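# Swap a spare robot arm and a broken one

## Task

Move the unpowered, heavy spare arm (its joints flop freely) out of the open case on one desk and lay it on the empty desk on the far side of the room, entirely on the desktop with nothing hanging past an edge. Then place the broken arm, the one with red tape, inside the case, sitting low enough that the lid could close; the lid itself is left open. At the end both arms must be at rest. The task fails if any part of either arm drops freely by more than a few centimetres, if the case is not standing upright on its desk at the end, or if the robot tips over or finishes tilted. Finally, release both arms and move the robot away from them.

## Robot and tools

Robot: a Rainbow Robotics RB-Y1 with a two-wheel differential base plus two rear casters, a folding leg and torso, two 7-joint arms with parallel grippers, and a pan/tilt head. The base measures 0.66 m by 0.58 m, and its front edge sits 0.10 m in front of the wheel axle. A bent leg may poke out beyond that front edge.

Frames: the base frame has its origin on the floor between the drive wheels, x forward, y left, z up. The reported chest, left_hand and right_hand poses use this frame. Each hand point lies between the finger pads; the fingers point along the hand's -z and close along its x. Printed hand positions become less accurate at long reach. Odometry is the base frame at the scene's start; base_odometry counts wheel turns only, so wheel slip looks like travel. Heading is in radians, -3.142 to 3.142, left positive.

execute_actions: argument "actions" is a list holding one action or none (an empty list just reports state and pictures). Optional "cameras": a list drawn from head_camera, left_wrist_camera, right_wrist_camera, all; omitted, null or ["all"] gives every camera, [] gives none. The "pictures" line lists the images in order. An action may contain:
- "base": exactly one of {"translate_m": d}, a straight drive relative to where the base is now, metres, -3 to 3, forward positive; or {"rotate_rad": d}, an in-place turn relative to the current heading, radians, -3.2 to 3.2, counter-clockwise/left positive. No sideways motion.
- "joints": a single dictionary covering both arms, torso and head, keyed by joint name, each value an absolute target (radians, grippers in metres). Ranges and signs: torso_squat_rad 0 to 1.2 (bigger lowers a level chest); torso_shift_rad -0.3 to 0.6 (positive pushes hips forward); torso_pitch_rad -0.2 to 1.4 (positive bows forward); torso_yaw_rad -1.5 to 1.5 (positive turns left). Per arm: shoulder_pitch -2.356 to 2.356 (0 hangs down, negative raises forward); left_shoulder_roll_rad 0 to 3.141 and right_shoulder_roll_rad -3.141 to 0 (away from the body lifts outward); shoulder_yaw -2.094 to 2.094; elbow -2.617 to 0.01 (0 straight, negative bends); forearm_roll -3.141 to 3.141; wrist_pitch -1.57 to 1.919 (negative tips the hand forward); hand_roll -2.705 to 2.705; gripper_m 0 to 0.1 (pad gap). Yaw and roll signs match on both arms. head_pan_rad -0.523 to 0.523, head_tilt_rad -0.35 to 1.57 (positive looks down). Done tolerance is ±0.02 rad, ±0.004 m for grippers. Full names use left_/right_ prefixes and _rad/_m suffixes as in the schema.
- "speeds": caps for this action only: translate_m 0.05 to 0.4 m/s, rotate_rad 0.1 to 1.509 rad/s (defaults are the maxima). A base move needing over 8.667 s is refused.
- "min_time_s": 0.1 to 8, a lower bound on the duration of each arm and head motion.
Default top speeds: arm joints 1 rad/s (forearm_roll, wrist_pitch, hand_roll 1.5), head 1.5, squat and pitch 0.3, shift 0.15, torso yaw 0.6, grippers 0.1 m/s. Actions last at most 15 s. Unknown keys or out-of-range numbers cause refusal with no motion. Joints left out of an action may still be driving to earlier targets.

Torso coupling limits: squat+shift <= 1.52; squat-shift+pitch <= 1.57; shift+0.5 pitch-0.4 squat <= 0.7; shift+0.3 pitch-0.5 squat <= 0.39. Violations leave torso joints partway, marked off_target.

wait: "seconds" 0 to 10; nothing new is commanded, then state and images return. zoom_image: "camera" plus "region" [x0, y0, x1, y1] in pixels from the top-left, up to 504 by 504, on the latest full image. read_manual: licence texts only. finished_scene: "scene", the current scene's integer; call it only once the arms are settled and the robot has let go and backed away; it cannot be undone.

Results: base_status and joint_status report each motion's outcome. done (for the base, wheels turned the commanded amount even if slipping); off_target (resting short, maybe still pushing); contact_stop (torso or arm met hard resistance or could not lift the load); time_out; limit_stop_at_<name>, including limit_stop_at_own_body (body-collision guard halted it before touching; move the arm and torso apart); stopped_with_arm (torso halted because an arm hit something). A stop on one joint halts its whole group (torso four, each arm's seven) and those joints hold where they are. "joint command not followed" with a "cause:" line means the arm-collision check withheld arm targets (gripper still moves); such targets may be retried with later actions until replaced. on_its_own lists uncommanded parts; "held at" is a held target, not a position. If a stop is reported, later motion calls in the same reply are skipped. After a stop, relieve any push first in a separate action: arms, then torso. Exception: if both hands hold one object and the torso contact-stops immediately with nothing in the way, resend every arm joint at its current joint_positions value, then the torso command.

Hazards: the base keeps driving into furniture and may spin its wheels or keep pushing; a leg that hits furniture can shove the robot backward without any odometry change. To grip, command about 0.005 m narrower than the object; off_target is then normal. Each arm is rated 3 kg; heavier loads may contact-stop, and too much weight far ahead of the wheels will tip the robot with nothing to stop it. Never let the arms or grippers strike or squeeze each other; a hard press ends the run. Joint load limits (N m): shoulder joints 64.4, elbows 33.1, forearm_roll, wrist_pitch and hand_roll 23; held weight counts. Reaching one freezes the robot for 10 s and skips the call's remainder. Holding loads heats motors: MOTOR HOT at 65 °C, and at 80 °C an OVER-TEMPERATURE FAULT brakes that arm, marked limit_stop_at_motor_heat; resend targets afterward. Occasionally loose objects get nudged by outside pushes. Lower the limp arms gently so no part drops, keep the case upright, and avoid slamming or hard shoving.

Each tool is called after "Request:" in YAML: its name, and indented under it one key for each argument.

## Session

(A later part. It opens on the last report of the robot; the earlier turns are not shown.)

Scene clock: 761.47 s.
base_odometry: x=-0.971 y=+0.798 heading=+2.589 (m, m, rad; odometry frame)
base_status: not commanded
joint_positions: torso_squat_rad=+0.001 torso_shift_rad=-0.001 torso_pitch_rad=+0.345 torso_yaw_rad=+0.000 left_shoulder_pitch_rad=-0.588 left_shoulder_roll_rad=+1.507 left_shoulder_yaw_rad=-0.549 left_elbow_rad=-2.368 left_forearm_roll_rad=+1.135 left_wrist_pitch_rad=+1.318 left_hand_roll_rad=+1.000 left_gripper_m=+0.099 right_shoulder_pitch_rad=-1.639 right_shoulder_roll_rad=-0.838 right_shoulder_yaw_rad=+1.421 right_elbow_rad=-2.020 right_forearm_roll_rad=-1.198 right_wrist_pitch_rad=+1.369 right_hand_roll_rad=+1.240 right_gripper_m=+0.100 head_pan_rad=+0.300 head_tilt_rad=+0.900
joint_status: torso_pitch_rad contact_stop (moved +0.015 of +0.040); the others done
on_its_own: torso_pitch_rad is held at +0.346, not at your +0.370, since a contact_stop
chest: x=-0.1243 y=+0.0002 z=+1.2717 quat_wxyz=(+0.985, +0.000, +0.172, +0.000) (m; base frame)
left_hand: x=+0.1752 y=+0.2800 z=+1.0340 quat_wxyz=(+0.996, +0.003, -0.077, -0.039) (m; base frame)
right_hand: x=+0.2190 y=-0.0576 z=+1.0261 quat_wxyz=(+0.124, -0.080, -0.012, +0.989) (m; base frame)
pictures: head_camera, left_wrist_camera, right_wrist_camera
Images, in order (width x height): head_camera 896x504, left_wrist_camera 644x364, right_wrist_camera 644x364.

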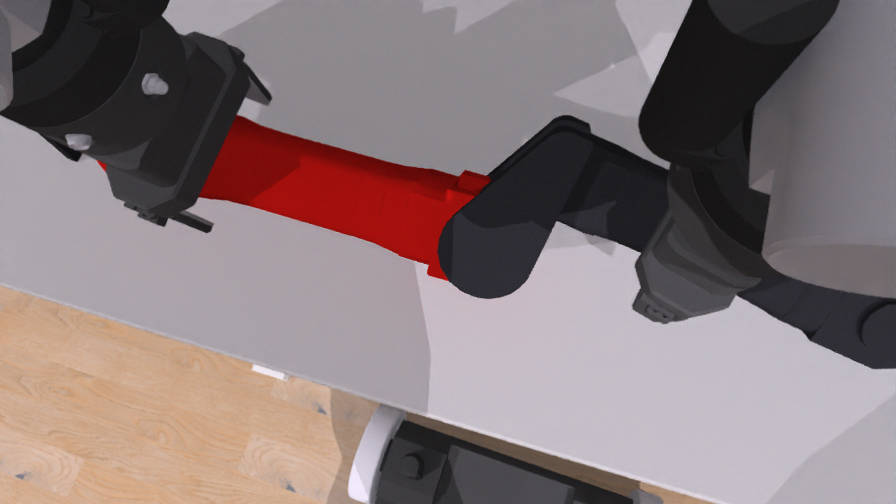

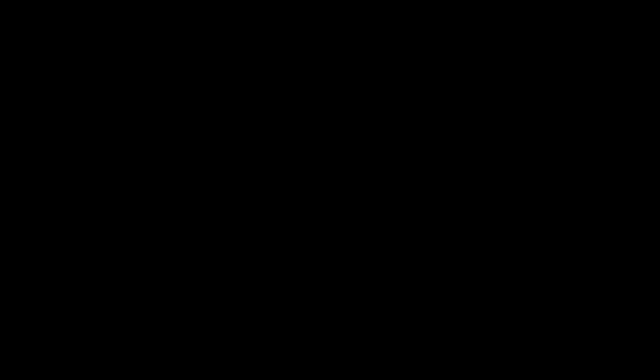

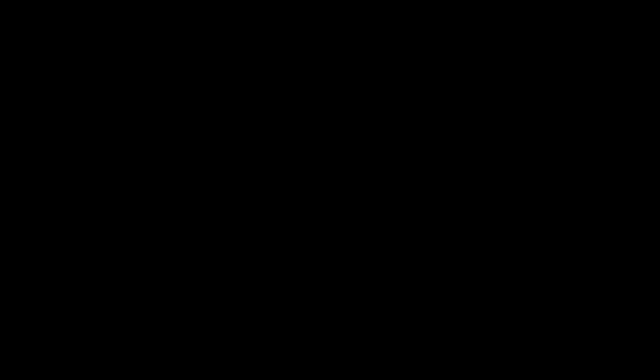

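Right palm touches. Back off and grip.

Request:
execute_actions:
  actions:
    - {"joints":{"torso_pitch_rad":0.335,"left_gripper_m":0.02,"right_gripper_m":0.02,"head_pan_rad":-0.2}}
  cameras: []

Request:
execute_actions:
  actions:
    - {"joints":{"torso_pitch_rad":0.27}}
  cameras: ["head_camera"]

Scene clock: 766.93 s.
base_odometry: x=-0.971 y=+0.798 heading=+2.589 (m, m, rad; odometry frame)
base_status: not commanded
joint_positions: torso_squat_rad=+0.001 torso_shift_rad=-0.001 torso_pitch_rad=+0.335 torso_yaw_rad=+0.000 left_shoulder_pitch_rad=-0.588 left_shoulder_roll_rad=+1.507 left_shoulder_yaw_rad=-0.549 left_elbow_rad=-2.368 left_forearm_roll_rad=+1.135 left_wrist_pitch_rad=+1.318 left_hand_roll_rad=+1.000 left_gripper_m=+0.069 right_shoulder_pitch_rad=-1.637 right_shoulder_roll_rad=-0.838 right_shoulder_yaw_rad=+1.423 right_elbow_rad=-2.019 right_forearm_roll_rad=-1.198 right_wrist_pitch_rad=+1.370 right_hand_roll_rad=+1.240 right_gripper_m=+0.063 head_pan_rad=-0.200 head_tilt_rad=+0.900
joint_status: left_gripper_m off_target (ended at +0.069, target +0.020); right_gripper_m off_target (ended at +0.063, target +0.020); the others done
chest: x=-0.1269 y=+0.0002 z=+1.2727 quat_wxyz=(+0.986, +0.000, +0.167, +0.000) (m; base frame)
left_hand: x=+0.1746 y=+0.2803 z=+1.0377 quat_wxyz=(+0.996, +0.003, -0.082, -0.038) (m; base frame)
right_hand: x=+0.2182 y=-0.0587 z=+1.0292 quat_wxyz=(+0.124, -0.083, -0.010, +0.989) (m; base frame)
pictures: none
No camera images: the call's "cameras" was empty. Leave "cameras" out to get every camera's image.

Scene clock: 767.87 s.
base_odometry: x=-0.971 y=+0.798 heading=+2.589 (m, m, rad; odometry frame)
base_status: not commanded
joint_positions: torso_squat_rad=+0.001 torso_shift_rad=+0.000 torso_pitch_rad=+0.271 torso_yaw_rad=+0.000 left_shoulder_pitch_rad=-0.587 left_shoulder_roll_rad=+1.507 left_shoulder_yaw_rad=-0.551 left_elbow_rad=-2.368 left_forearm_roll_rad=+1.135 left_wrist_pitch_rad=+1.318 left_hand_roll_rad=+1.000 left_gripper_m=+0.069 right_shoulder_pitch_rad=-1.635 right_shoulder_roll_rad=-0.837 right_shoulder_yaw_rad=+1.425 right_elbow_rad=-2.019 right_forearm_roll_rad=-1.198 right_wrist_pitch_rad=+1.369 right_hand_roll_rad=+1.240 right_gripper_m=+0.063 head_pan_rad=-0.200 head_tilt_rad=+0.900
joint_status: all done
chest: x=-0.1453 y=+0.0003 z=+1.2786 quat_wxyz=(+0.991, +0.000, +0.135, +0.000) (m; base frame)
left_hand: x=+0.1697 y=+0.2803 z=+1.0623 quat_wxyz=(+0.993, +0.004, -0.112, -0.038) (m; base frame)
right_hand: x=+0.2134 y=-0.0592 z=+1.0559 quat_wxyz=(+0.124, -0.113, -0.013, +0.986) (m; base frame)
pictures: head_camera
Images, in order (width x height): head_camera 896x504.

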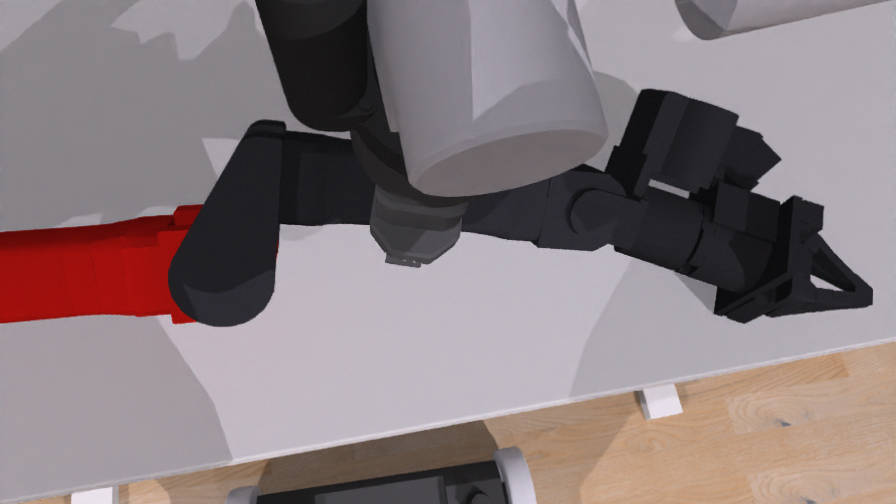

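Request:
execute_actions:
  actions:
    - {"base":{"translate_m":0.04},"joints":{"torso_pitch_rad":0.12}}
  cameras: ["head_camera"]

Scene clock: 774.47 s.
base_odometry: x=-1.005 y=+0.819 heading=+2.589 (m, m, rad; odometry frame)
base_status: done
joint_positions: torso_squat_rad=+0.001 torso_shift_rad=+0.000 torso_pitch_rad=+0.121 torso_yaw_rad=+0.000 left_shoulder_pitch_rad=-0.586 left_shoulder_roll_rad=+1.506 left_shoulder_yaw_rad=-0.551 left_elbow_rad=-2.368 left_forearm_roll_rad=+1.135 left_wrist_pitch_rad=+1.318 left_hand_roll_rad=+1.000 left_gripper_m=+0.069 right_shoulder_pitch_rad=-1.634 right_shoulder_roll_rad=-0.837 right_shoulder_yaw_rad=+1.426 right_elbow_rad=-2.020 right_forearm_roll_rad=-1.198 right_wrist_pitch_rad=+1.369 right_hand_roll_rad=+1.240 right_gripper_m=+0.063 head_pan_rad=-0.200 head_tilt_rad=+0.900
joint_status: all done
chest: x=-0.1908 y=+0.0003 z=+1.2877 quat_wxyz=(+0.998, +0.000, +0.061, +0.000) (m; base frame)
left_hand: x=+0.1528 y=+0.2802 z=+1.1207 quat_wxyz=(+0.982, +0.007, -0.186, -0.038) (m; base frame)
right_hand: x=+0.1969 y=-0.0592 z=+1.1208 quat_wxyz=(+0.122, -0.186, -0.022, +0.975) (m; base frame)
pictures: head_camera
Images, in order (width x height): head_camera 896x504.

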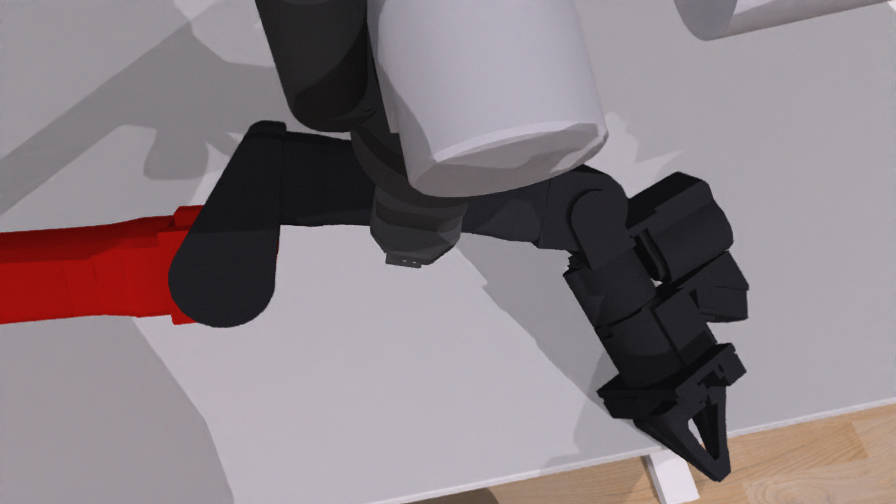

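Request:
execute_actions:
  actions:
    - {"base":{"translate_m":0.04},"joints":{"torso_pitch_rad":0.0,"head_tilt_rad":1.1}}
  cameras: ["head_camera"]

Scene clock: 781.33 s.
base_odometry: x=-1.039 y=+0.840 heading=+2.590 (m, m, rad; odometry frame)
base_status: done
joint_positions: torso_squat_rad=+0.001 torso_shift_rad=+0.000 torso_pitch_rad=+0.001 torso_yaw_rad=+0.000 left_shoulder_pitch_rad=-0.586 left_shoulder_roll_rad=+1.506 left_shoulder_yaw_rad=-0.551 left_elbow_rad=-2.368 left_forearm_roll_rad=+1.135 left_wrist_pitch_rad=+1.318 left_hand_roll_rad=+1.000 left_gripper_m=+0.069 right_shoulder_pitch_rad=-1.634 right_shoulder_roll_rad=-0.837 right_shoulder_yaw_rad=+1.426 right_elbow_rad=-2.020 right_forearm_roll_rad=-1.199 right_wrist_pitch_rad=+1.369 right_hand_roll_rad=+1.240 right_gripper_m=+0.063 head_pan_rad=-0.200 head_tilt_rad=+1.100
joint_status: all done
chest: x=-0.2279 y=+0.0003 z=+1.2899 quat_wxyz=(+1.000, +0.000, +0.001, +0.000) (m; base frame)
left_hand: x=+0.1331 y=+0.2802 z=+1.1652 quat_wxyz=(+0.969, +0.009, -0.244, -0.037) (m; base frame)
right_hand: x=+0.1766 y=-0.0592 z=+1.1702 quat_wxyz=(+0.121, -0.243, -0.029, +0.962) (m; base frame)
pictures: head_camera
Images, in order (width x height): head_camera 896x504.

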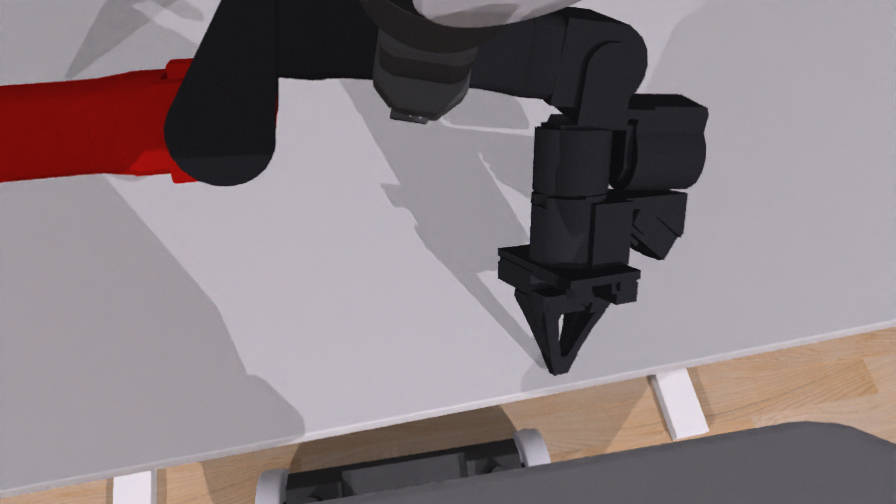

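Request:
execute_actions:
  actions:
    - {"base":{"translate_m":0.02},"joints":{"torso_pitch_rad":-0.2}}
  cameras: ["head_camera"]

Scene clock: 785.93 s.
base_odometry: x=-1.056 y=+0.851 heading=+2.591 (m, m, rad; odometry frame)
base_status: done
joint_positions: torso_squat_rad=+0.001 torso_shift_rad=+0.000 torso_pitch_rad=-0.199 torso_yaw_rad=+0.000 left_shoulder_pitch_rad=-0.586 left_shoulder_roll_rad=+1.506 left_shoulder_yaw_rad=-0.551 left_elbow_rad=-2.368 left_forearm_roll_rad=+1.136 left_wrist_pitch_rad=+1.319 left_hand_roll_rad=+1.000 left_gripper_m=+0.069 right_shoulder_pitch_rad=-1.633 right_shoulder_roll_rad=-0.836 right_shoulder_yaw_rad=+1.427 right_elbow_rad=-2.020 right_forearm_roll_rad=-1.199 right_wrist_pitch_rad=+1.369 right_hand_roll_rad=+1.240 right_gripper_m=+0.063 head_pan_rad=-0.200 head_tilt_rad=+1.100
joint_status: all done
chest: x=-0.2894 y=+0.0003 z=+1.2838 quat_wxyz=(+0.995, +0.000, -0.099, +0.000) (m; base frame)
left_hand: x=+0.0891 y=+0.2802 z=+1.2333 quat_wxyz=(+0.940, +0.013, -0.339, -0.036) (m; base frame)
right_hand: x=+0.1305 y=-0.0592 z=+1.2463 quat_wxyz=(+0.117, -0.338, -0.041, +0.933) (m; base frame)
pictures: head_camera
Images, in order (width x height): head_camera 896x504.

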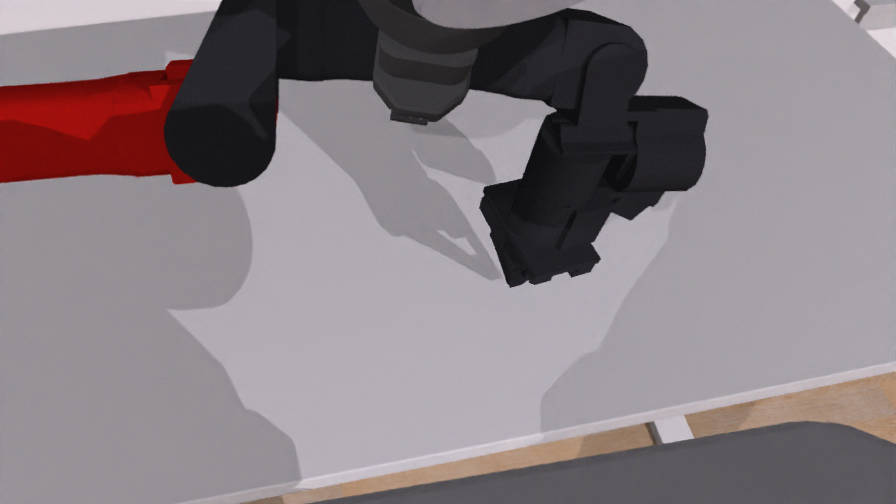

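Request:
execute_actions:
  actions:
    - {"base":{"translate_m":-0.07},"speeds":{"translate_m":0.1}}
  cameras: ["head_camera","right_wrist_camera"]

Scene clock: 793.27 s.
base_odometry: x=-0.997 y=+0.814 heading=+2.589 (m, m, rad; odometry frame)
base_status: done
joint_positions: torso_squat_rad=+0.001 torso_shift_rad=+0.000 torso_pitch_rad=-0.199 torso_yaw_rad=+0.000 left_shoulder_pitch_rad=-0.586 left_shoulder_roll_rad=+1.507 left_shoulder_yaw_rad=-0.551 left_elbow_rad=-2.368 left_forearm_roll_rad=+1.136 left_wrist_pitch_rad=+1.319 left_hand_roll_rad=+1.000 left_gripper_m=+0.069 right_shoulder_pitch_rad=-1.633 right_shoulder_roll_rad=-0.836 right_shoulder_yaw_rad=+1.427 right_elbow_rad=-2.021 right_forearm_roll_rad=-1.199 right_wrist_pitch_rad=+1.369 right_hand_roll_rad=+1.240 right_gripper_m=+0.063 head_pan_rad=-0.200 head_tilt_rad=+1.100
joint_status: not commanded
chest: x=-0.2894 y=+0.0003 z=+1.2838 quat_wxyz=(+0.995, +0.000, -0.099, +0.000) (m; base frame)
left_hand: x=+0.0891 y=+0.2802 z=+1.2332 quat_wxyz=(+0.940, +0.013, -0.339, -0.036) (m; base frame)
right_hand: x=+0.1304 y=-0.0591 z=+1.2462 quat_wxyz=(+0.117, -0.338, -0.041, +0.933) (m; base frame)
pictures: head_camera, right_wrist_camera
Images, in order (width x height): head_camera 896x504, right_wrist_camera 644x364.

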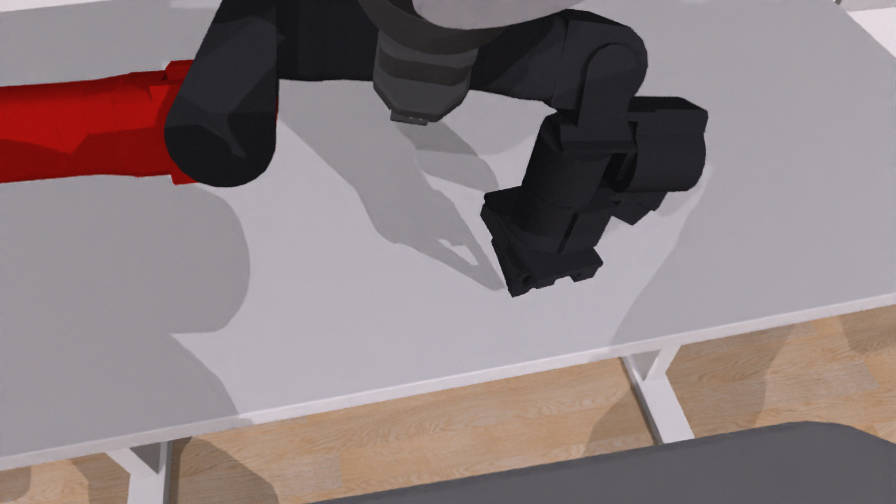

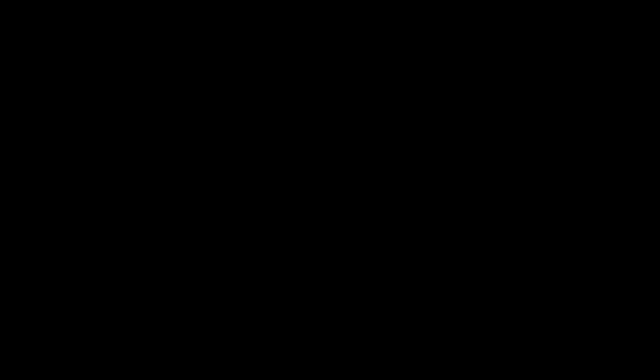

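Request:
execute_actions:
  actions:
    - {"base":{"translate_m":-2.14}}
  cameras: []

Request:
execute_actions:
  actions:
    - {"base":{"rotate_rad":1.5},"speeds":{"rotate_rad":0.7},"joints":{"head_pan_rad":0.15,"head_tilt_rad":0.9}}
  cameras: []

Request:
execute_actions:
  actions:
    - {"base":{"translate_m":1.9}}
  cameras: ["head_camera"]

Scene clock: 814.73 s.
base_odometry: x=+0.826 y=-0.308 heading=+2.591 (m, m, rad; odometry frame)
base_status: done
joint_positions: torso_squat_rad=+0.001 torso_shift_rad=+0.000 torso_pitch_rad=-0.199 torso_yaw_rad=+0.000 left_shoulder_pitch_rad=-0.586 left_shoulder_roll_rad=+1.507 left_shoulder_yaw_rad=-0.551 left_elbow_rad=-2.368 left_forearm_roll_rad=+1.136 left_wrist_pitch_rad=+1.319 left_hand_roll_rad=+1.000 left_gripper_m=+0.069 right_shoulder_pitch_rad=-1.633 right_shoulder_roll_rad=-0.836 right_shoulder_yaw_rad=+1.427 right_elbow_rad=-2.021 right_forearm_roll_rad=-1.199 right_wrist_pitch_rad=+1.369 right_hand_roll_rad=+1.240 right_gripper_m=+0.063 head_pan_rad=-0.200 head_tilt_rad=+1.100
joint_status: not commanded
chest: x=-0.2894 y=+0.0003 z=+1.2838 quat_wxyz=(+0.995, +0.000, -0.099, +0.000) (m; base frame)
left_hand: x=+0.0891 y=+0.2803 z=+1.2331 quat_wxyz=(+0.940, +0.013, -0.339, -0.036) (m; base frame)
right_hand: x=+0.1304 y=-0.0591 z=+1.2461 quat_wxyz=(+0.117, -0.337, -0.041, +0.933) (m; base frame)
pictures: none
No camera images: the call's "cameras" was empty. Leave "cameras" out to get every camera's image.

Scene clock: 818.67 s.
base_odometry: x=+0.826 y=-0.308 heading=-2.193 (m, m, rad; odometry frame)
base_status: done
joint_positions: torso_squat_rad=+0.001 torso_shift_rad=+0.000 torso_pitch_rad=-0.199 torso_yaw_rad=+0.000 left_shoulder_pitch_rad=-0.586 left_shoulder_roll_rad=+1.507 left_shoulder_yaw_rad=-0.551 left_elbow_rad=-2.368 left_forearm_roll_rad=+1.136 left_wrist_pitch_rad=+1.319 left_hand_roll_rad=+1.000 left_gripper_m=+0.069 right_shoulder_pitch_rad=-1.633 right_shoulder_roll_rad=-0.836 right_shoulder_yaw_rad=+1.427 right_elbow_rad=-2.021 right_forearm_roll_rad=-1.199 right_wrist_pitch_rad=+1.369 right_hand_roll_rad=+1.240 right_gripper_m=+0.063 head_pan_rad=+0.150 head_tilt_rad=+0.900
joint_status: all done
chest: x=-0.2894 y=+0.0003 z=+1.2838 quat_wxyz=(+0.995, -0.001, -0.099, +0.000) (m; base frame)
left_hand: x=+0.0891 y=+0.2803 z=+1.2331 quat_wxyz=(+0.940, +0.013, -0.339, -0.036) (m; base frame)
right_hand: x=+0.1304 y=-0.0591 z=+1.2461 quat_wxyz=(+0.117, -0.337, -0.041, +0.933) (m; base frame)
pictures: none
No camera images: the call's "cameras" was empty. Leave "cameras" out to get every camera's image.

Scene clock: 824.77 s.
base_odometry: x=-0.280 y=-1.853 heading=-2.192 (m, m, rad; odometry frame)
base_status: done
joint_positions: torso_squat_rad=+0.001 torso_shift_rad=+0.000 torso_pitch_rad=-0.199 torso_yaw_rad=+0.000 left_shoulder_pitch_rad=-0.586 left_shoulder_roll_rad=+1.507 left_shoulder_yaw_rad=-0.551 left_elbow_rad=-2.368 left_forearm_roll_rad=+1.136 left_wrist_pitch_rad=+1.319 left_hand_roll_rad=+1.000 left_gripper_m=+0.069 right_shoulder_pitch_rad=-1.633 right_shoulder_roll_rad=-0.836 right_shoulder_yaw_rad=+1.427 right_elbow_rad=-2.021 right_forearm_roll_rad=-1.199 right_wrist_pitch_rad=+1.369 right_hand_roll_rad=+1.240 right_gripper_m=+0.063 head_pan_rad=+0.150 head_tilt_rad=+0.900
joint_status: not commanded
chest: x=-0.2892 y=+0.0003 z=+1.2838 quat_wxyz=(+0.995, -0.001, -0.099, +0.000) (m; base frame)
left_hand: x=+0.0892 y=+0.2804 z=+1.2330 quat_wxyz=(+0.940, +0.013, -0.339, -0.036) (m; base frame)
right_hand: x=+0.1306 y=-0.0591 z=+1.2460 quat_wxyz=(+0.117, -0.337, -0.041, +0.933) (m; base frame)
pictures: head_camera
Images, in order (width x height): head_camera 896x504.

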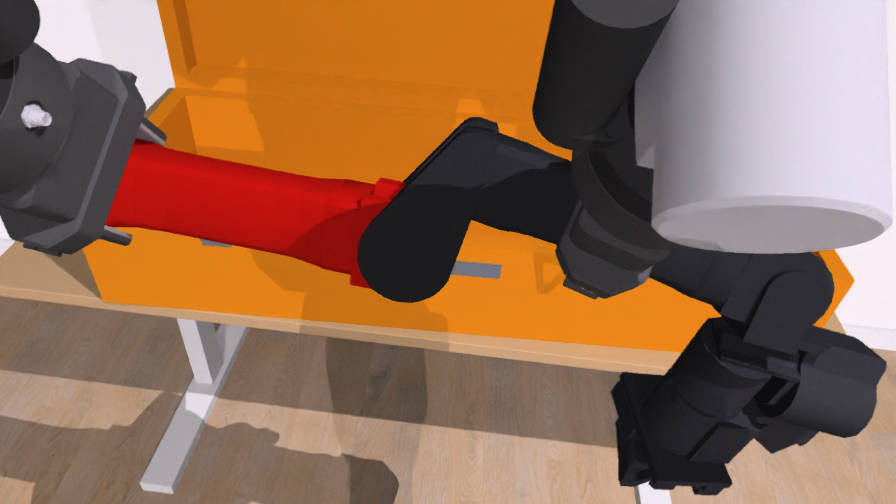

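Request:
execute_actions:
  actions:
    - {"base":{"translate_m":0.49},"speeds":{"translate_m":0.25},"joints":{"head_pan_rad":-0.1,"head_tilt_rad":1.3}}
  cameras: ["head_camera"]

Scene clock: 845.50 s.
base_odometry: x=-0.565 y=-2.251 heading=-2.191 (m, m, rad; odometry frame)
base_status: done
joint_positions: torso_squat_rad=+0.001 torso_shift_rad=+0.000 torso_pitch_rad=-0.199 torso_yaw_rad=+0.000 left_shoulder_pitch_rad=-0.586 left_shoulder_roll_rad=+1.507 left_shoulder_yaw_rad=-0.551 left_elbow_rad=-2.368 left_forearm_roll_rad=+1.136 left_wrist_pitch_rad=+1.319 left_hand_roll_rad=+1.000 left_gripper_m=+0.069 right_shoulder_pitch_rad=-1.633 right_shoulder_roll_rad=-0.836 right_shoulder_yaw_rad=+1.427 right_elbow_rad=-2.021 right_forearm_roll_rad=-1.199 right_wrist_pitch_rad=+1.369 right_hand_roll_rad=+1.240 right_gripper_m=+0.063 head_pan_rad=-0.100 head_tilt_rad=+1.300
joint_status: all done
chest: x=-0.2893 y=+0.0003 z=+1.2838 quat_wxyz=(+0.995, -0.001, -0.099, +0.000) (m; base frame)
left_hand: x=+0.0892 y=+0.2804 z=+1.2330 quat_wxyz=(+0.940, +0.013, -0.339, -0.036) (m; base frame)
right_hand: x=+0.1305 y=-0.0591 z=+1.2460 quat_wxyz=(+0.117, -0.337, -0.041, +0.933) (m; base frame)
pictures: head_camera
Images, in order (width x height): head_camera 896x504.

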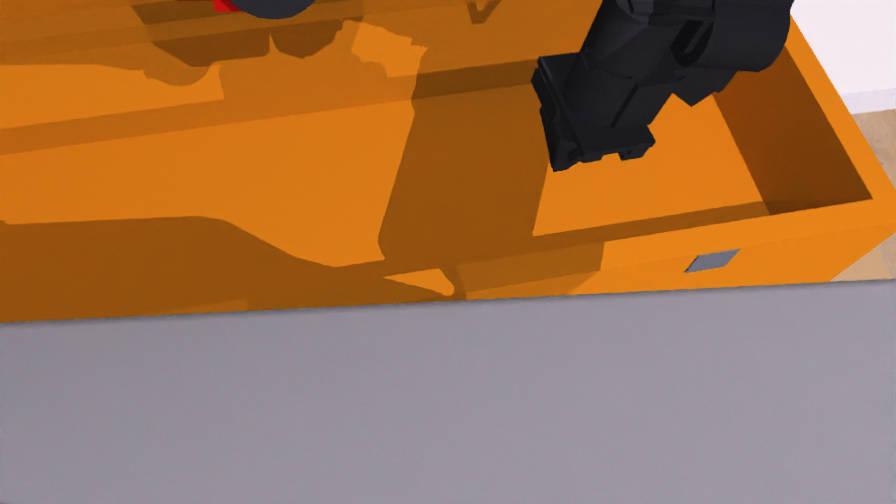

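Request:
execute_actions:
  actions:
    - {"base":{"translate_m":0.02},"joints":{"torso_pitch_rad":0.12,"head_pan_rad":-0.2,"head_tilt_rad":1.05}}
  cameras: ["head_camera"]

Scene clock: 856.60 s.
base_odometry: x=-0.577 y=-2.268 heading=-2.190 (m, m, rad; odometry frame)
base_status: done
joint_positions: torso_squat_rad=+0.001 torso_shift_rad=+0.000 torso_pitch_rad=+0.122 torso_yaw_rad=+0.000 left_shoulder_pitch_rad=-0.586 left_shoulder_roll_rad=+1.507 left_shoulder_yaw_rad=-0.551 left_elbow_rad=-2.368 left_forearm_roll_rad=+1.135 left_wrist_pitch_rad=+1.318 left_hand_roll_rad=+1.000 left_gripper_m=+0.069 right_shoulder_pitch_rad=-1.633 right_shoulder_roll_rad=-0.836 right_shoulder_yaw_rad=+1.427 right_elbow_rad=-2.020 right_forearm_roll_rad=-1.199 right_wrist_pitch_rad=+1.369 right_hand_roll_rad=+1.240 right_gripper_m=+0.063 head_pan_rad=-0.200 head_tilt_rad=+1.050
joint_status: all done
chest: x=-0.1906 y=+0.0003 z=+1.2876 quat_wxyz=(+0.998, -0.001, +0.061, +0.000) (m; base frame)
left_hand: x=+0.1528 y=+0.2804 z=+1.1204 quat_wxyz=(+0.982, +0.007, -0.185, -0.038) (m; base frame)
right_hand: x=+0.1962 y=-0.0591 z=+1.1197 quat_wxyz=(+0.122, -0.185, -0.022, +0.975) (m; base frame)
pictures: head_camera
Images, in order (width x height): head_camera 896x504.

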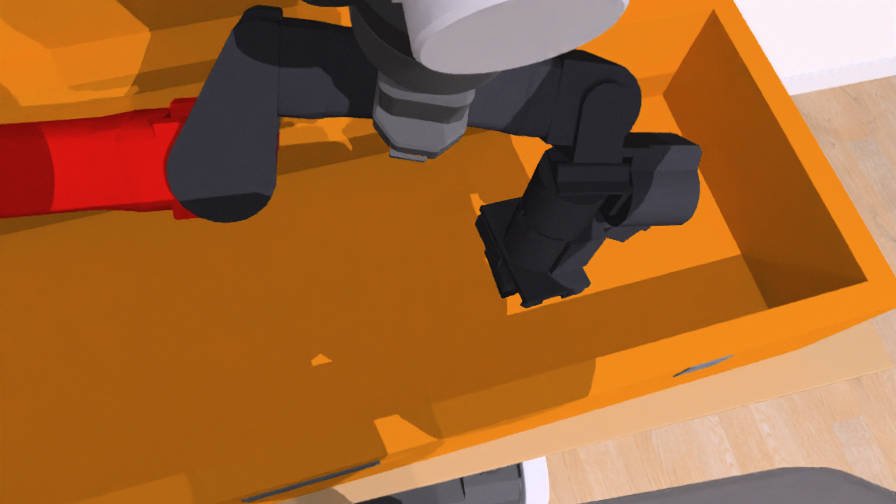

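Request:
execute_actions:
  actions:
    - {"joints":{"torso_pitch_rad":0.3,"torso_yaw_rad":-0.15,"head_tilt_rad":0.95,"head_pan_rad":-0.1}}
  cameras: ["head_camera"]

Scene clock: 869.60 s.
base_odometry: x=-0.577 y=-2.268 heading=-2.190 (m, m, rad; odometry frame)
base_status: not commanded
joint_positions: torso_squat_rad=+0.001 torso_shift_rad=+0.000 torso_pitch_rad=+0.302 torso_yaw_rad=-0.150 left_shoulder_pitch_rad=-0.586 left_shoulder_roll_rad=+1.507 left_shoulder_yaw_rad=-0.551 left_elbow_rad=-2.368 left_forearm_roll_rad=+1.135 left_wrist_pitch_rad=+1.318 left_hand_roll_rad=+1.000 left_gripper_m=+0.069 right_shoulder_pitch_rad=-1.633 right_shoulder_roll_rad=-0.836 right_shoulder_yaw_rad=+1.427 right_elbow_rad=-2.020 right_forearm_roll_rad=-1.198 right_wrist_pitch_rad=+1.369 right_hand_roll_rad=+1.240 right_gripper_m=+0.063 head_pan_rad=-0.100 head_tilt_rad=+0.950
joint_status: all done
chest: x=-0.1362 y=+0.0003 z=+1.2760 quat_wxyz=(+0.986, -0.012, +0.150, -0.074) (m; base frame)
left_hand: x=+0.2081 y=+0.2232 z=+1.0390 quat_wxyz=(+0.989, -0.026, -0.098, -0.107) (m; base frame)
right_hand: x=+0.2018 y=-0.1190 z=+1.0456 quat_wxyz=(+0.192, -0.100, +0.018, +0.976) (m; base frame)
pictures: head_camera
Images, in order (width x height): head_camera 896x504.

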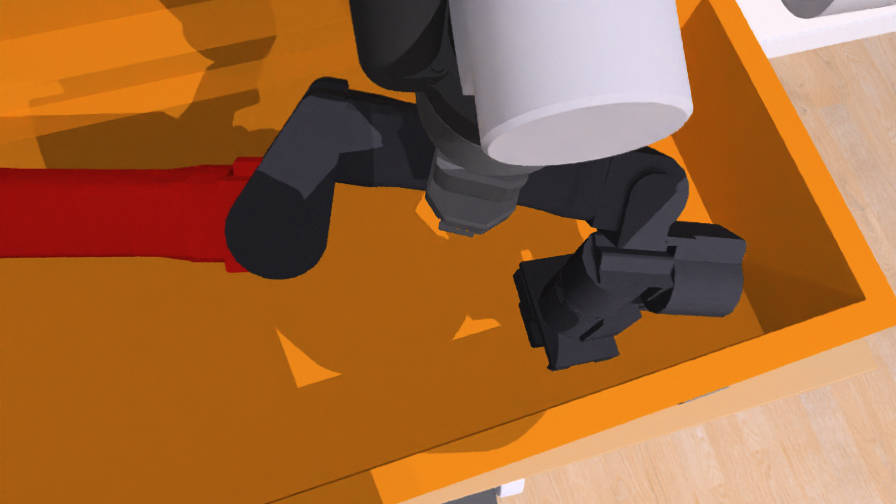

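Request:
execute_actions:
  actions:
    - {"joints":{"torso_squat_rad":0.3}}
  cameras: ["head_camera"]

Scene clock: 875.57 s.
base_odometry: x=-0.577 y=-2.268 heading=-2.190 (m, m, rad; odometry frame)
base_status: not commanded
joint_positions: torso_squat_rad=+0.300 torso_shift_rad=+0.000 torso_pitch_rad=+0.301 torso_yaw_rad=-0.150 left_shoulder_pitch_rad=-0.586 left_shoulder_roll_rad=+1.507 left_shoulder_yaw_rad=-0.551 left_elbow_rad=-2.368 left_forearm_roll_rad=+1.135 left_wrist_pitch_rad=+1.318 left_hand_roll_rad=+1.000 left_gripper_m=+0.069 right_shoulder_pitch_rad=-1.633 right_shoulder_roll_rad=-0.836 right_shoulder_yaw_rad=+1.427 right_elbow_rad=-2.020 right_forearm_roll_rad=-1.198 right_wrist_pitch_rad=+1.369 right_hand_roll_rad=+1.240 right_gripper_m=+0.063 head_pan_rad=-0.100 head_tilt_rad=+0.950
joint_status: all done
chest: x=-0.1364 y=+0.0003 z=+1.2448 quat_wxyz=(+0.986, -0.012, +0.150, -0.074) (m; base frame)
left_hand: x=+0.2081 y=+0.2232 z=+1.0078 quat_wxyz=(+0.989, -0.026, -0.098, -0.107) (m; base frame)
right_hand: x=+0.2018 y=-0.1190 z=+1.0145 quat_wxyz=(+0.192, -0.100, +0.018, +0.976) (m; base frame)
pictures: head_camera
Images, in order (width x height): head_camera 896x504.

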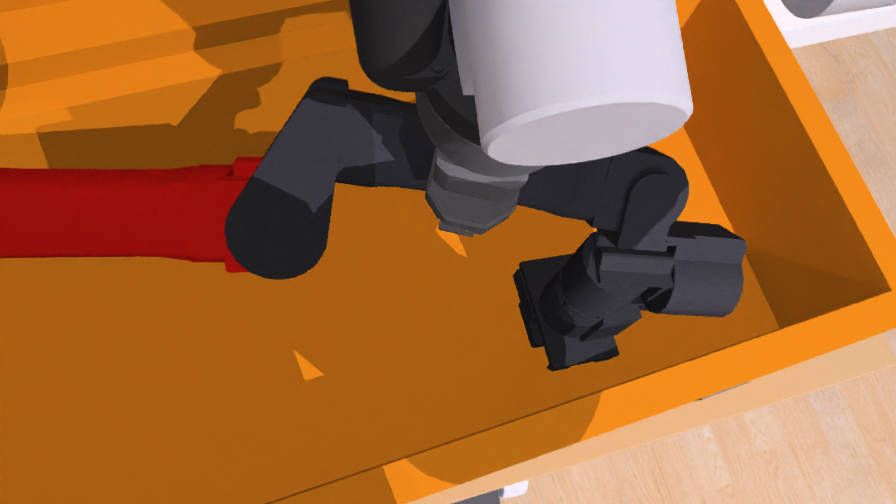

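Not touching yet.

Request:
execute_actions:
  actions:
    - {"joints":{"torso_squat_rad":0.41}}
  cameras: ["head_camera"]

Scene clock: 879.10 s.
base_odometry: x=-0.577 y=-2.268 heading=-2.190 (m, m, rad; odometry frame)
base_status: not commanded
joint_positions: torso_squat_rad=+0.410 torso_shift_rad=+0.000 torso_pitch_rad=+0.301 torso_yaw_rad=-0.150 left_shoulder_pitch_rad=-0.586 left_shoulder_roll_rad=+1.507 left_shoulder_yaw_rad=-0.551 left_elbow_rad=-2.367 left_forearm_roll_rad=+1.135 left_wrist_pitch_rad=+1.318 left_hand_roll_rad=+1.000 left_gripper_m=+0.063 right_shoulder_pitch_rad=-1.634 right_shoulder_roll_rad=-0.837 right_shoulder_yaw_rad=+1.426 right_elbow_rad=-2.020 right_forearm_roll_rad=-1.198 right_wrist_pitch_rad=+1.369 right_hand_roll_rad=+1.240 right_gripper_m=+0.060 head_pan_rad=-0.100 head_tilt_rad=+0.950
joint_status: all done
on_its_own: left_gripper_m moved -0.007 toward your old target +0.020
chest: x=-0.1365 y=+0.0003 z=+1.2180 quat_wxyz=(+0.986, -0.012, +0.150, -0.074) (m; base frame)
left_hand: x=+0.2081 y=+0.2235 z=+0.9810 quat_wxyz=(+0.989, -0.025, -0.098, -0.107) (m; base frame)
right_hand: x=+0.2023 y=-0.1188 z=+0.9886 quat_wxyz=(+0.192, -0.101, +0.018, +0.976) (m; base frame)
pictures: head_camera
Images, in order (width x height): head_camera 896x504.

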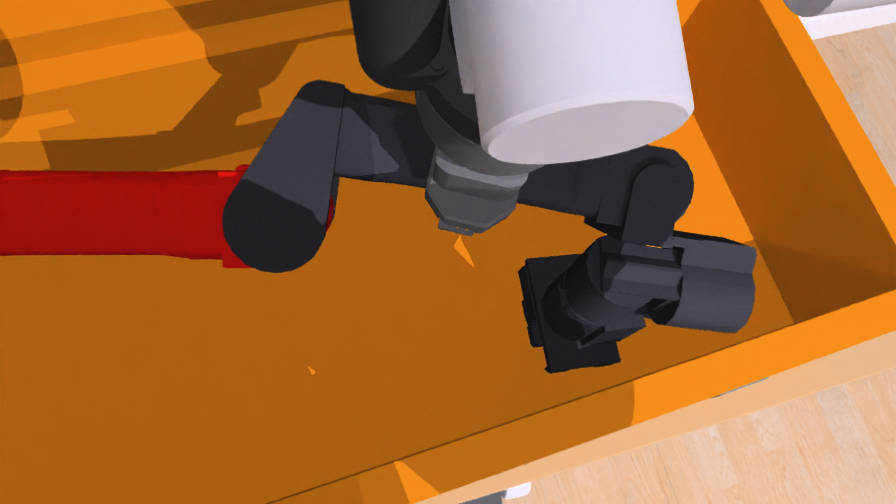

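Request:
execute_actions:
  actions:
    - {"base":{"translate_m":0.04},"speeds":{"translate_m":0.05},"joints":{"torso_yaw_rad":-0.02}}
  cameras: ["head_camera"]

Scene clock: 885.47 s.
base_odometry: x=-0.599 y=-2.299 heading=-2.190 (m, m, rad; odometry frame)
base_status: done
joint_positions: torso_squat_rad=+0.410 torso_shift_rad=-0.002 torso_pitch_rad=+0.300 torso_yaw_rad=-0.020 left_shoulder_pitch_rad=-0.586 left_shoulder_roll_rad=+1.507 left_shoulder_yaw_rad=-0.550 left_elbow_rad=-2.367 left_forearm_roll_rad=+1.135 left_wrist_pitch_rad=+1.318 left_hand_roll_rad=+1.000 left_gripper_m=+0.060 right_shoulder_pitch_rad=-1.634 right_shoulder_roll_rad=-0.837 right_shoulder_yaw_rad=+1.426 right_elbow_rad=-2.020 right_forearm_roll_rad=-1.198 right_wrist_pitch_rad=+1.369 right_hand_roll_rad=+1.240 right_gripper_m=+0.058 head_pan_rad=-0.100 head_tilt_rad=+0.950
joint_status: all done
chest: x=-0.1378 y=+0.0003 z=+1.2181 quat_wxyz=(+0.989, -0.002, +0.149, -0.010) (m; base frame)
left_hand: x=+0.1764 y=+0.2733 z=+0.9913 quat_wxyz=(+0.994, +0.000, -0.098, -0.047) (m; base frame)
right_hand: x=+0.2127 y=-0.0671 z=+0.9855 quat_wxyz=(+0.132, -0.099, -0.007, +0.986) (m; base frame)
pictures: head_camera
Images, in order (width x height): head_camera 896x504.

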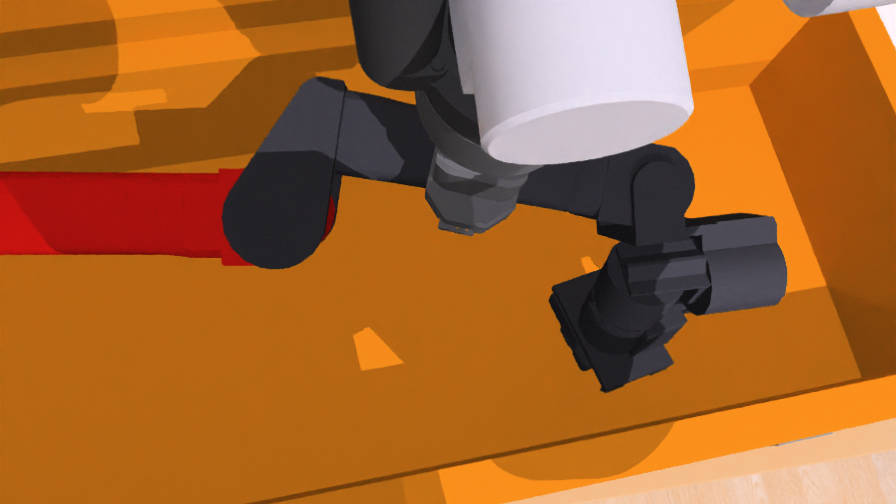

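Request:
execute_actions:
  actions:
    - {"base":{"translate_m":-0.01},"joints":{"torso_yaw_rad":0.12,"torso_pitch_rad":0.36}}
  cameras: ["head_camera"]

Scene clock: 892.23 s.
base_odometry: x=-0.593 y=-2.291 heading=-2.191 (m, m, rad; odometry frame)
base_status: done
joint_positions: torso_squat_rad=+0.410 torso_shift_rad=+0.000 torso_pitch_rad=+0.361 torso_yaw_rad=+0.120 left_shoulder_pitch_rad=-0.586 left_shoulder_roll_rad=+1.507 left_shoulder_yaw_rad=-0.551 left_elbow_rad=-2.367 left_forearm_roll_rad=+1.135 left_wrist_pitch_rad=+1.319 left_hand_roll_rad=+1.000 left_gripper_m=+0.054 right_shoulder_pitch_rad=-1.636 right_shoulder_roll_rad=-0.837 right_shoulder_yaw_rad=+1.424 right_elbow_rad=-2.020 right_forearm_roll_rad=-1.198 right_wrist_pitch_rad=+1.369 right_hand_roll_rad=+1.240 right_gripper_m=+0.055 head_pan_rad=-0.100 head_tilt_rad=+0.950
joint_status: all done
on_its_own: left_gripper_m moved -0.005 toward your old target +0.020
chest: x=-0.1190 y=+0.0005 z=+1.2120 quat_wxyz=(+0.982, +0.010, +0.179, +0.059) (m; base frame)
left_hand: x=+0.1413 y=+0.3222 z=+0.9807 quat_wxyz=(+0.997, +0.027, -0.066, +0.017) (m; base frame)
right_hand: x=+0.2226 y=-0.0094 z=+0.9574 quat_wxyz=(+0.069, -0.066, -0.033, +0.995) (m; base frame)
pictures: head_camera
Images, in order (width x height): head_camera 896x504.

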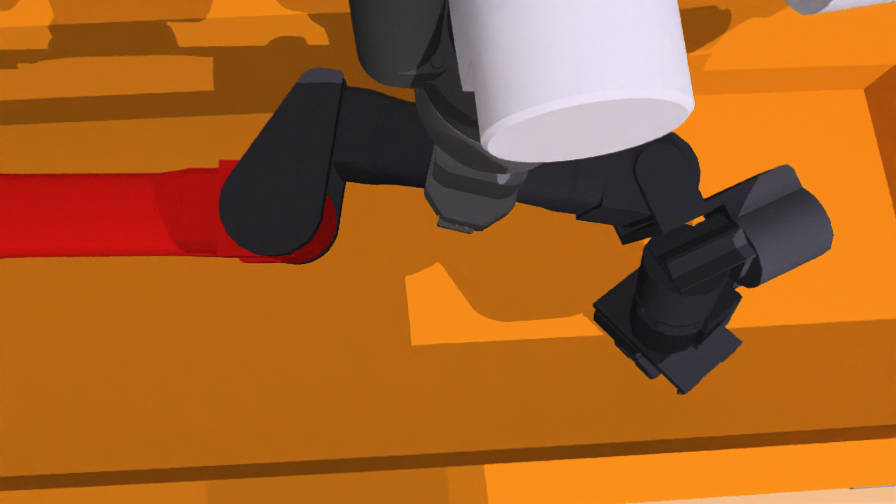

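Request:
execute_actions:
  actions:
    - {"base":{"translate_m":0.04},"speeds":{"translate_m":0.05},"joints":{"torso_squat_rad":0.2,"torso_pitch_rad":0.44,"head_tilt_rad":0.85,"head_pan_rad":-0.2}}
  cameras: ["head_camera"]

Scene clock: 910.50 s.
base_odometry: x=-0.617 y=-2.324 heading=-2.190 (m, m, rad; odometry frame)
base_status: done
joint_positions: torso_squat_rad=+0.200 torso_shift_rad=+0.000 torso_pitch_rad=+0.442 torso_yaw_rad=+0.120 left_shoulder_pitch_rad=-0.587 left_shoulder_roll_rad=+1.507 left_shoulder_yaw_rad=-0.550 left_elbow_rad=-2.368 left_forearm_roll_rad=+1.135 left_wrist_pitch_rad=+1.318 left_hand_roll_rad=+1.000 left_gripper_m=+0.054 right_shoulder_pitch_rad=-1.634 right_shoulder_roll_rad=-0.837 right_shoulder_yaw_rad=+1.426 right_elbow_rad=-2.019 right_forearm_roll_rad=-1.198 right_wrist_pitch_rad=+1.369 right_hand_roll_rad=+1.240 right_gripper_m=+0.055 head_pan_rad=-0.200 head_tilt_rad=+0.850
joint_status: all done
chest: x=-0.0959 y=+0.0005 z=+1.2463 quat_wxyz=(+0.974, +0.013, +0.219, +0.059) (m; base frame)
left_hand: x=+0.1456 y=+0.3217 z=+0.9953 quat_wxyz=(+0.999, +0.028, -0.027, +0.015) (m; base frame)
right_hand: x=+0.2232 y=-0.0103 z=+0.9637 quat_wxyz=(+0.071, -0.025, -0.029, +0.997) (m; base frame)
pictures: head_camera
Images, in order (width x height): head_camera 896x504.

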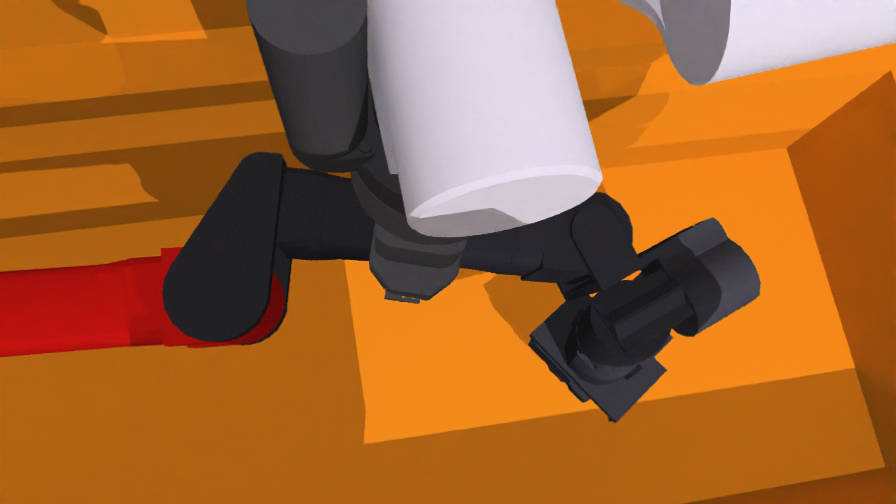

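Request:
execute_actions:
  actions:
    - {"base":{"translate_m":0.02},"speeds":{"translate_m":0.05},"joints":{"torso_pitch_rad":0.49,"torso_yaw_rad":0.17}}
  cameras: ["head_camera"]

Scene clock: 917.70 s.
base_odometry: x=-0.628 y=-2.339 heading=-2.189 (m, m, rad; odometry frame)
base_status: done
joint_positions: torso_squat_rad=+0.200 torso_shift_rad=-0.001 torso_pitch_rad=+0.490 torso_yaw_rad=+0.170 left_shoulder_pitch_rad=-0.586 left_shoulder_roll_rad=+1.507 left_shoulder_yaw_rad=-0.551 left_elbow_rad=-2.367 left_forearm_roll_rad=+1.135 left_wrist_pitch_rad=+1.318 left_hand_roll_rad=+1.000 left_gripper_m=+0.054 right_shoulder_pitch_rad=-1.637 right_shoulder_roll_rad=-0.837 right_shoulder_yaw_rad=+1.423 right_elbow_rad=-2.020 right_forearm_roll_rad=-1.198 right_wrist_pitch_rad=+1.369 right_hand_roll_rad=+1.240 right_gripper_m=+0.056 head_pan_rad=-0.200 head_tilt_rad=+0.850
joint_status: all done
chest: x=-0.0830 y=+0.0005 z=+1.2396 quat_wxyz=(+0.967, +0.020, +0.242, +0.082) (m; base frame)
left_hand: x=+0.1309 y=+0.3380 z=+0.9843 quat_wxyz=(+0.999, +0.040, -0.001, +0.037) (m; base frame)
right_hand: x=+0.2232 y=+0.0114 z=+0.9436 quat_wxyz=(+0.049, -0.001, -0.041, +0.998) (m; base frame)
pictures: head_camera
Images, in order (width x height): head_camera 896x504.

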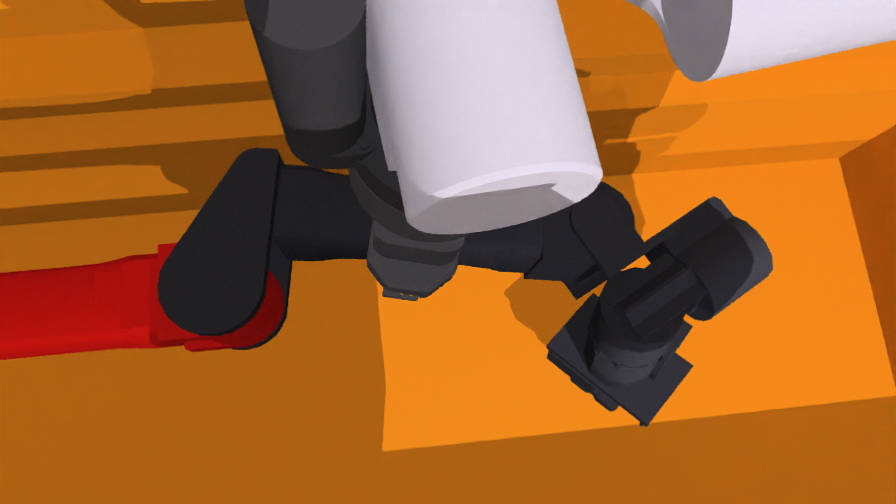

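Request:
execute_actions:
  actions:
    - {"joints":{"head_pan_rad":0.52,"head_tilt_rad":0.7}}
  cameras: ["head_camera"]

Scene clock: 925.43 s.
base_odometry: x=-0.628 y=-2.339 heading=-2.189 (m, m, rad; odometry frame)
base_status: not commanded
joint_positions: torso_squat_rad=+0.200 torso_shift_rad=-0.001 torso_pitch_rad=+0.490 torso_yaw_rad=+0.170 left_shoulder_pitch_rad=-0.586 left_shoulder_roll_rad=+1.507 left_shoulder_yaw_rad=-0.551 left_elbow_rad=-2.367 left_forearm_roll_rad=+1.135 left_wrist_pitch_rad=+1.318 left_hand_roll_rad=+1.000 left_gripper_m=+0.054 right_shoulder_pitch_rad=-1.637 right_shoulder_roll_rad=-0.837 right_shoulder_yaw_rad=+1.423 right_elbow_rad=-2.020 right_forearm_roll_rad=-1.198 right_wrist_pitch_rad=+1.369 right_hand_roll_rad=+1.240 right_gripper_m=+0.056 head_pan_rad=+0.520 head_tilt_rad=+0.700
joint_status: all done
chest: x=-0.0830 y=+0.0005 z=+1.2396 quat_wxyz=(+0.967, +0.020, +0.242, +0.082) (m; base frame)
left_hand: x=+0.1309 y=+0.3380 z=+0.9843 quat_wxyz=(+0.999, +0.040, -0.001, +0.037) (m; base frame)
right_hand: x=+0.2232 y=+0.0114 z=+0.9436 quat_wxyz=(+0.049, -0.001, -0.041, +0.998) (m; base frame)
pictures: head_camera
Images, in order (width x height): head_camera 896x504.

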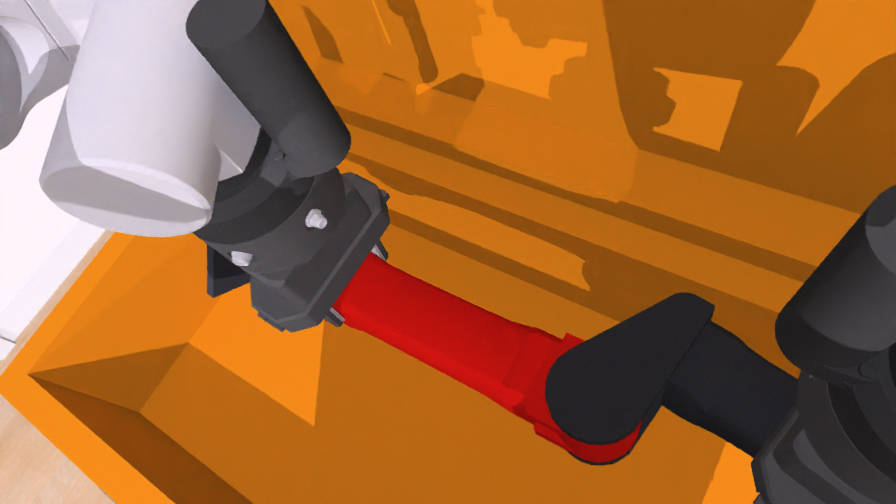

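Request:
execute_actions:
  actions:
    - {"joints":{"torso_yaw_rad":0.32,"head_pan_rad":-0.3,"head_tilt_rad":0.85}}
  cameras: ["head_camera"]

Scene clock: 930.53 s.
base_odometry: x=-0.628 y=-2.339 heading=-2.189 (m, m, rad; odometry frame)
base_status: not commanded
joint_positions: torso_squat_rad=+0.200 torso_shift_rad=-0.001 torso_pitch_rad=+0.490 torso_yaw_rad=+0.320 left_shoulder_pitch_rad=-0.587 left_shoulder_roll_rad=+1.506 left_shoulder_yaw_rad=-0.550 left_elbow_rad=-2.368 left_forearm_roll_rad=+1.135 left_wrist_pitch_rad=+1.318 left_hand_roll_rad=+1.000 left_gripper_m=+0.054 right_shoulder_pitch_rad=-1.634 right_shoulder_roll_rad=-0.837 right_shoulder_yaw_rad=+1.426 right_elbow_rad=-2.019 right_forearm_roll_rad=-1.198 right_wrist_pitch_rad=+1.369 right_hand_roll_rad=+1.240 right_gripper_m=+0.055 head_pan_rad=-0.300 head_tilt_rad=+0.850
joint_status: all done
chest: x=-0.0830 y=+0.0005 z=+1.2395 quat_wxyz=(+0.958, +0.038, +0.240, +0.155) (m; base frame)
left_hand: x=+0.0839 y=+0.3798 z=+1.0099 quat_wxyz=(+0.992, +0.075, +0.000, +0.102) (m; base frame)
right_hand: x=+0.2167 y=+0.0714 z=+0.9447 quat_wxyz=(-0.017, +0.005, -0.074, +0.997) (m; base frame)
pictures: head_camera
Images, in order (width x height): head_camera 896x504.

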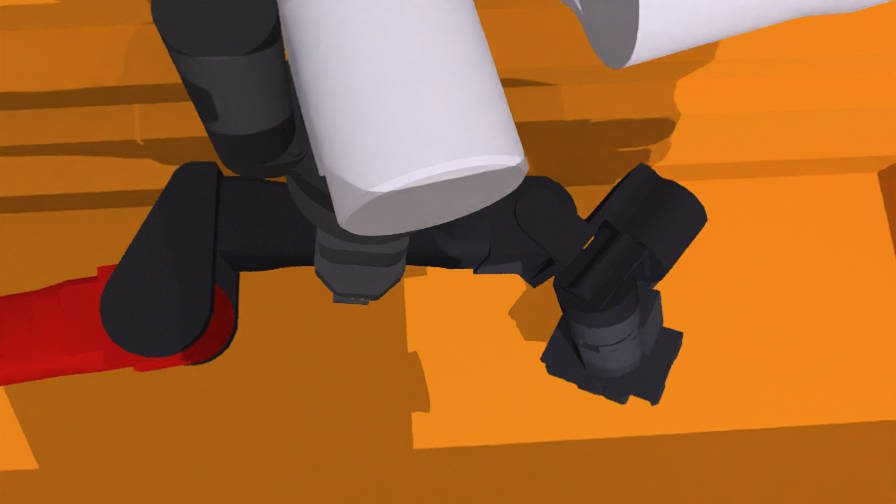

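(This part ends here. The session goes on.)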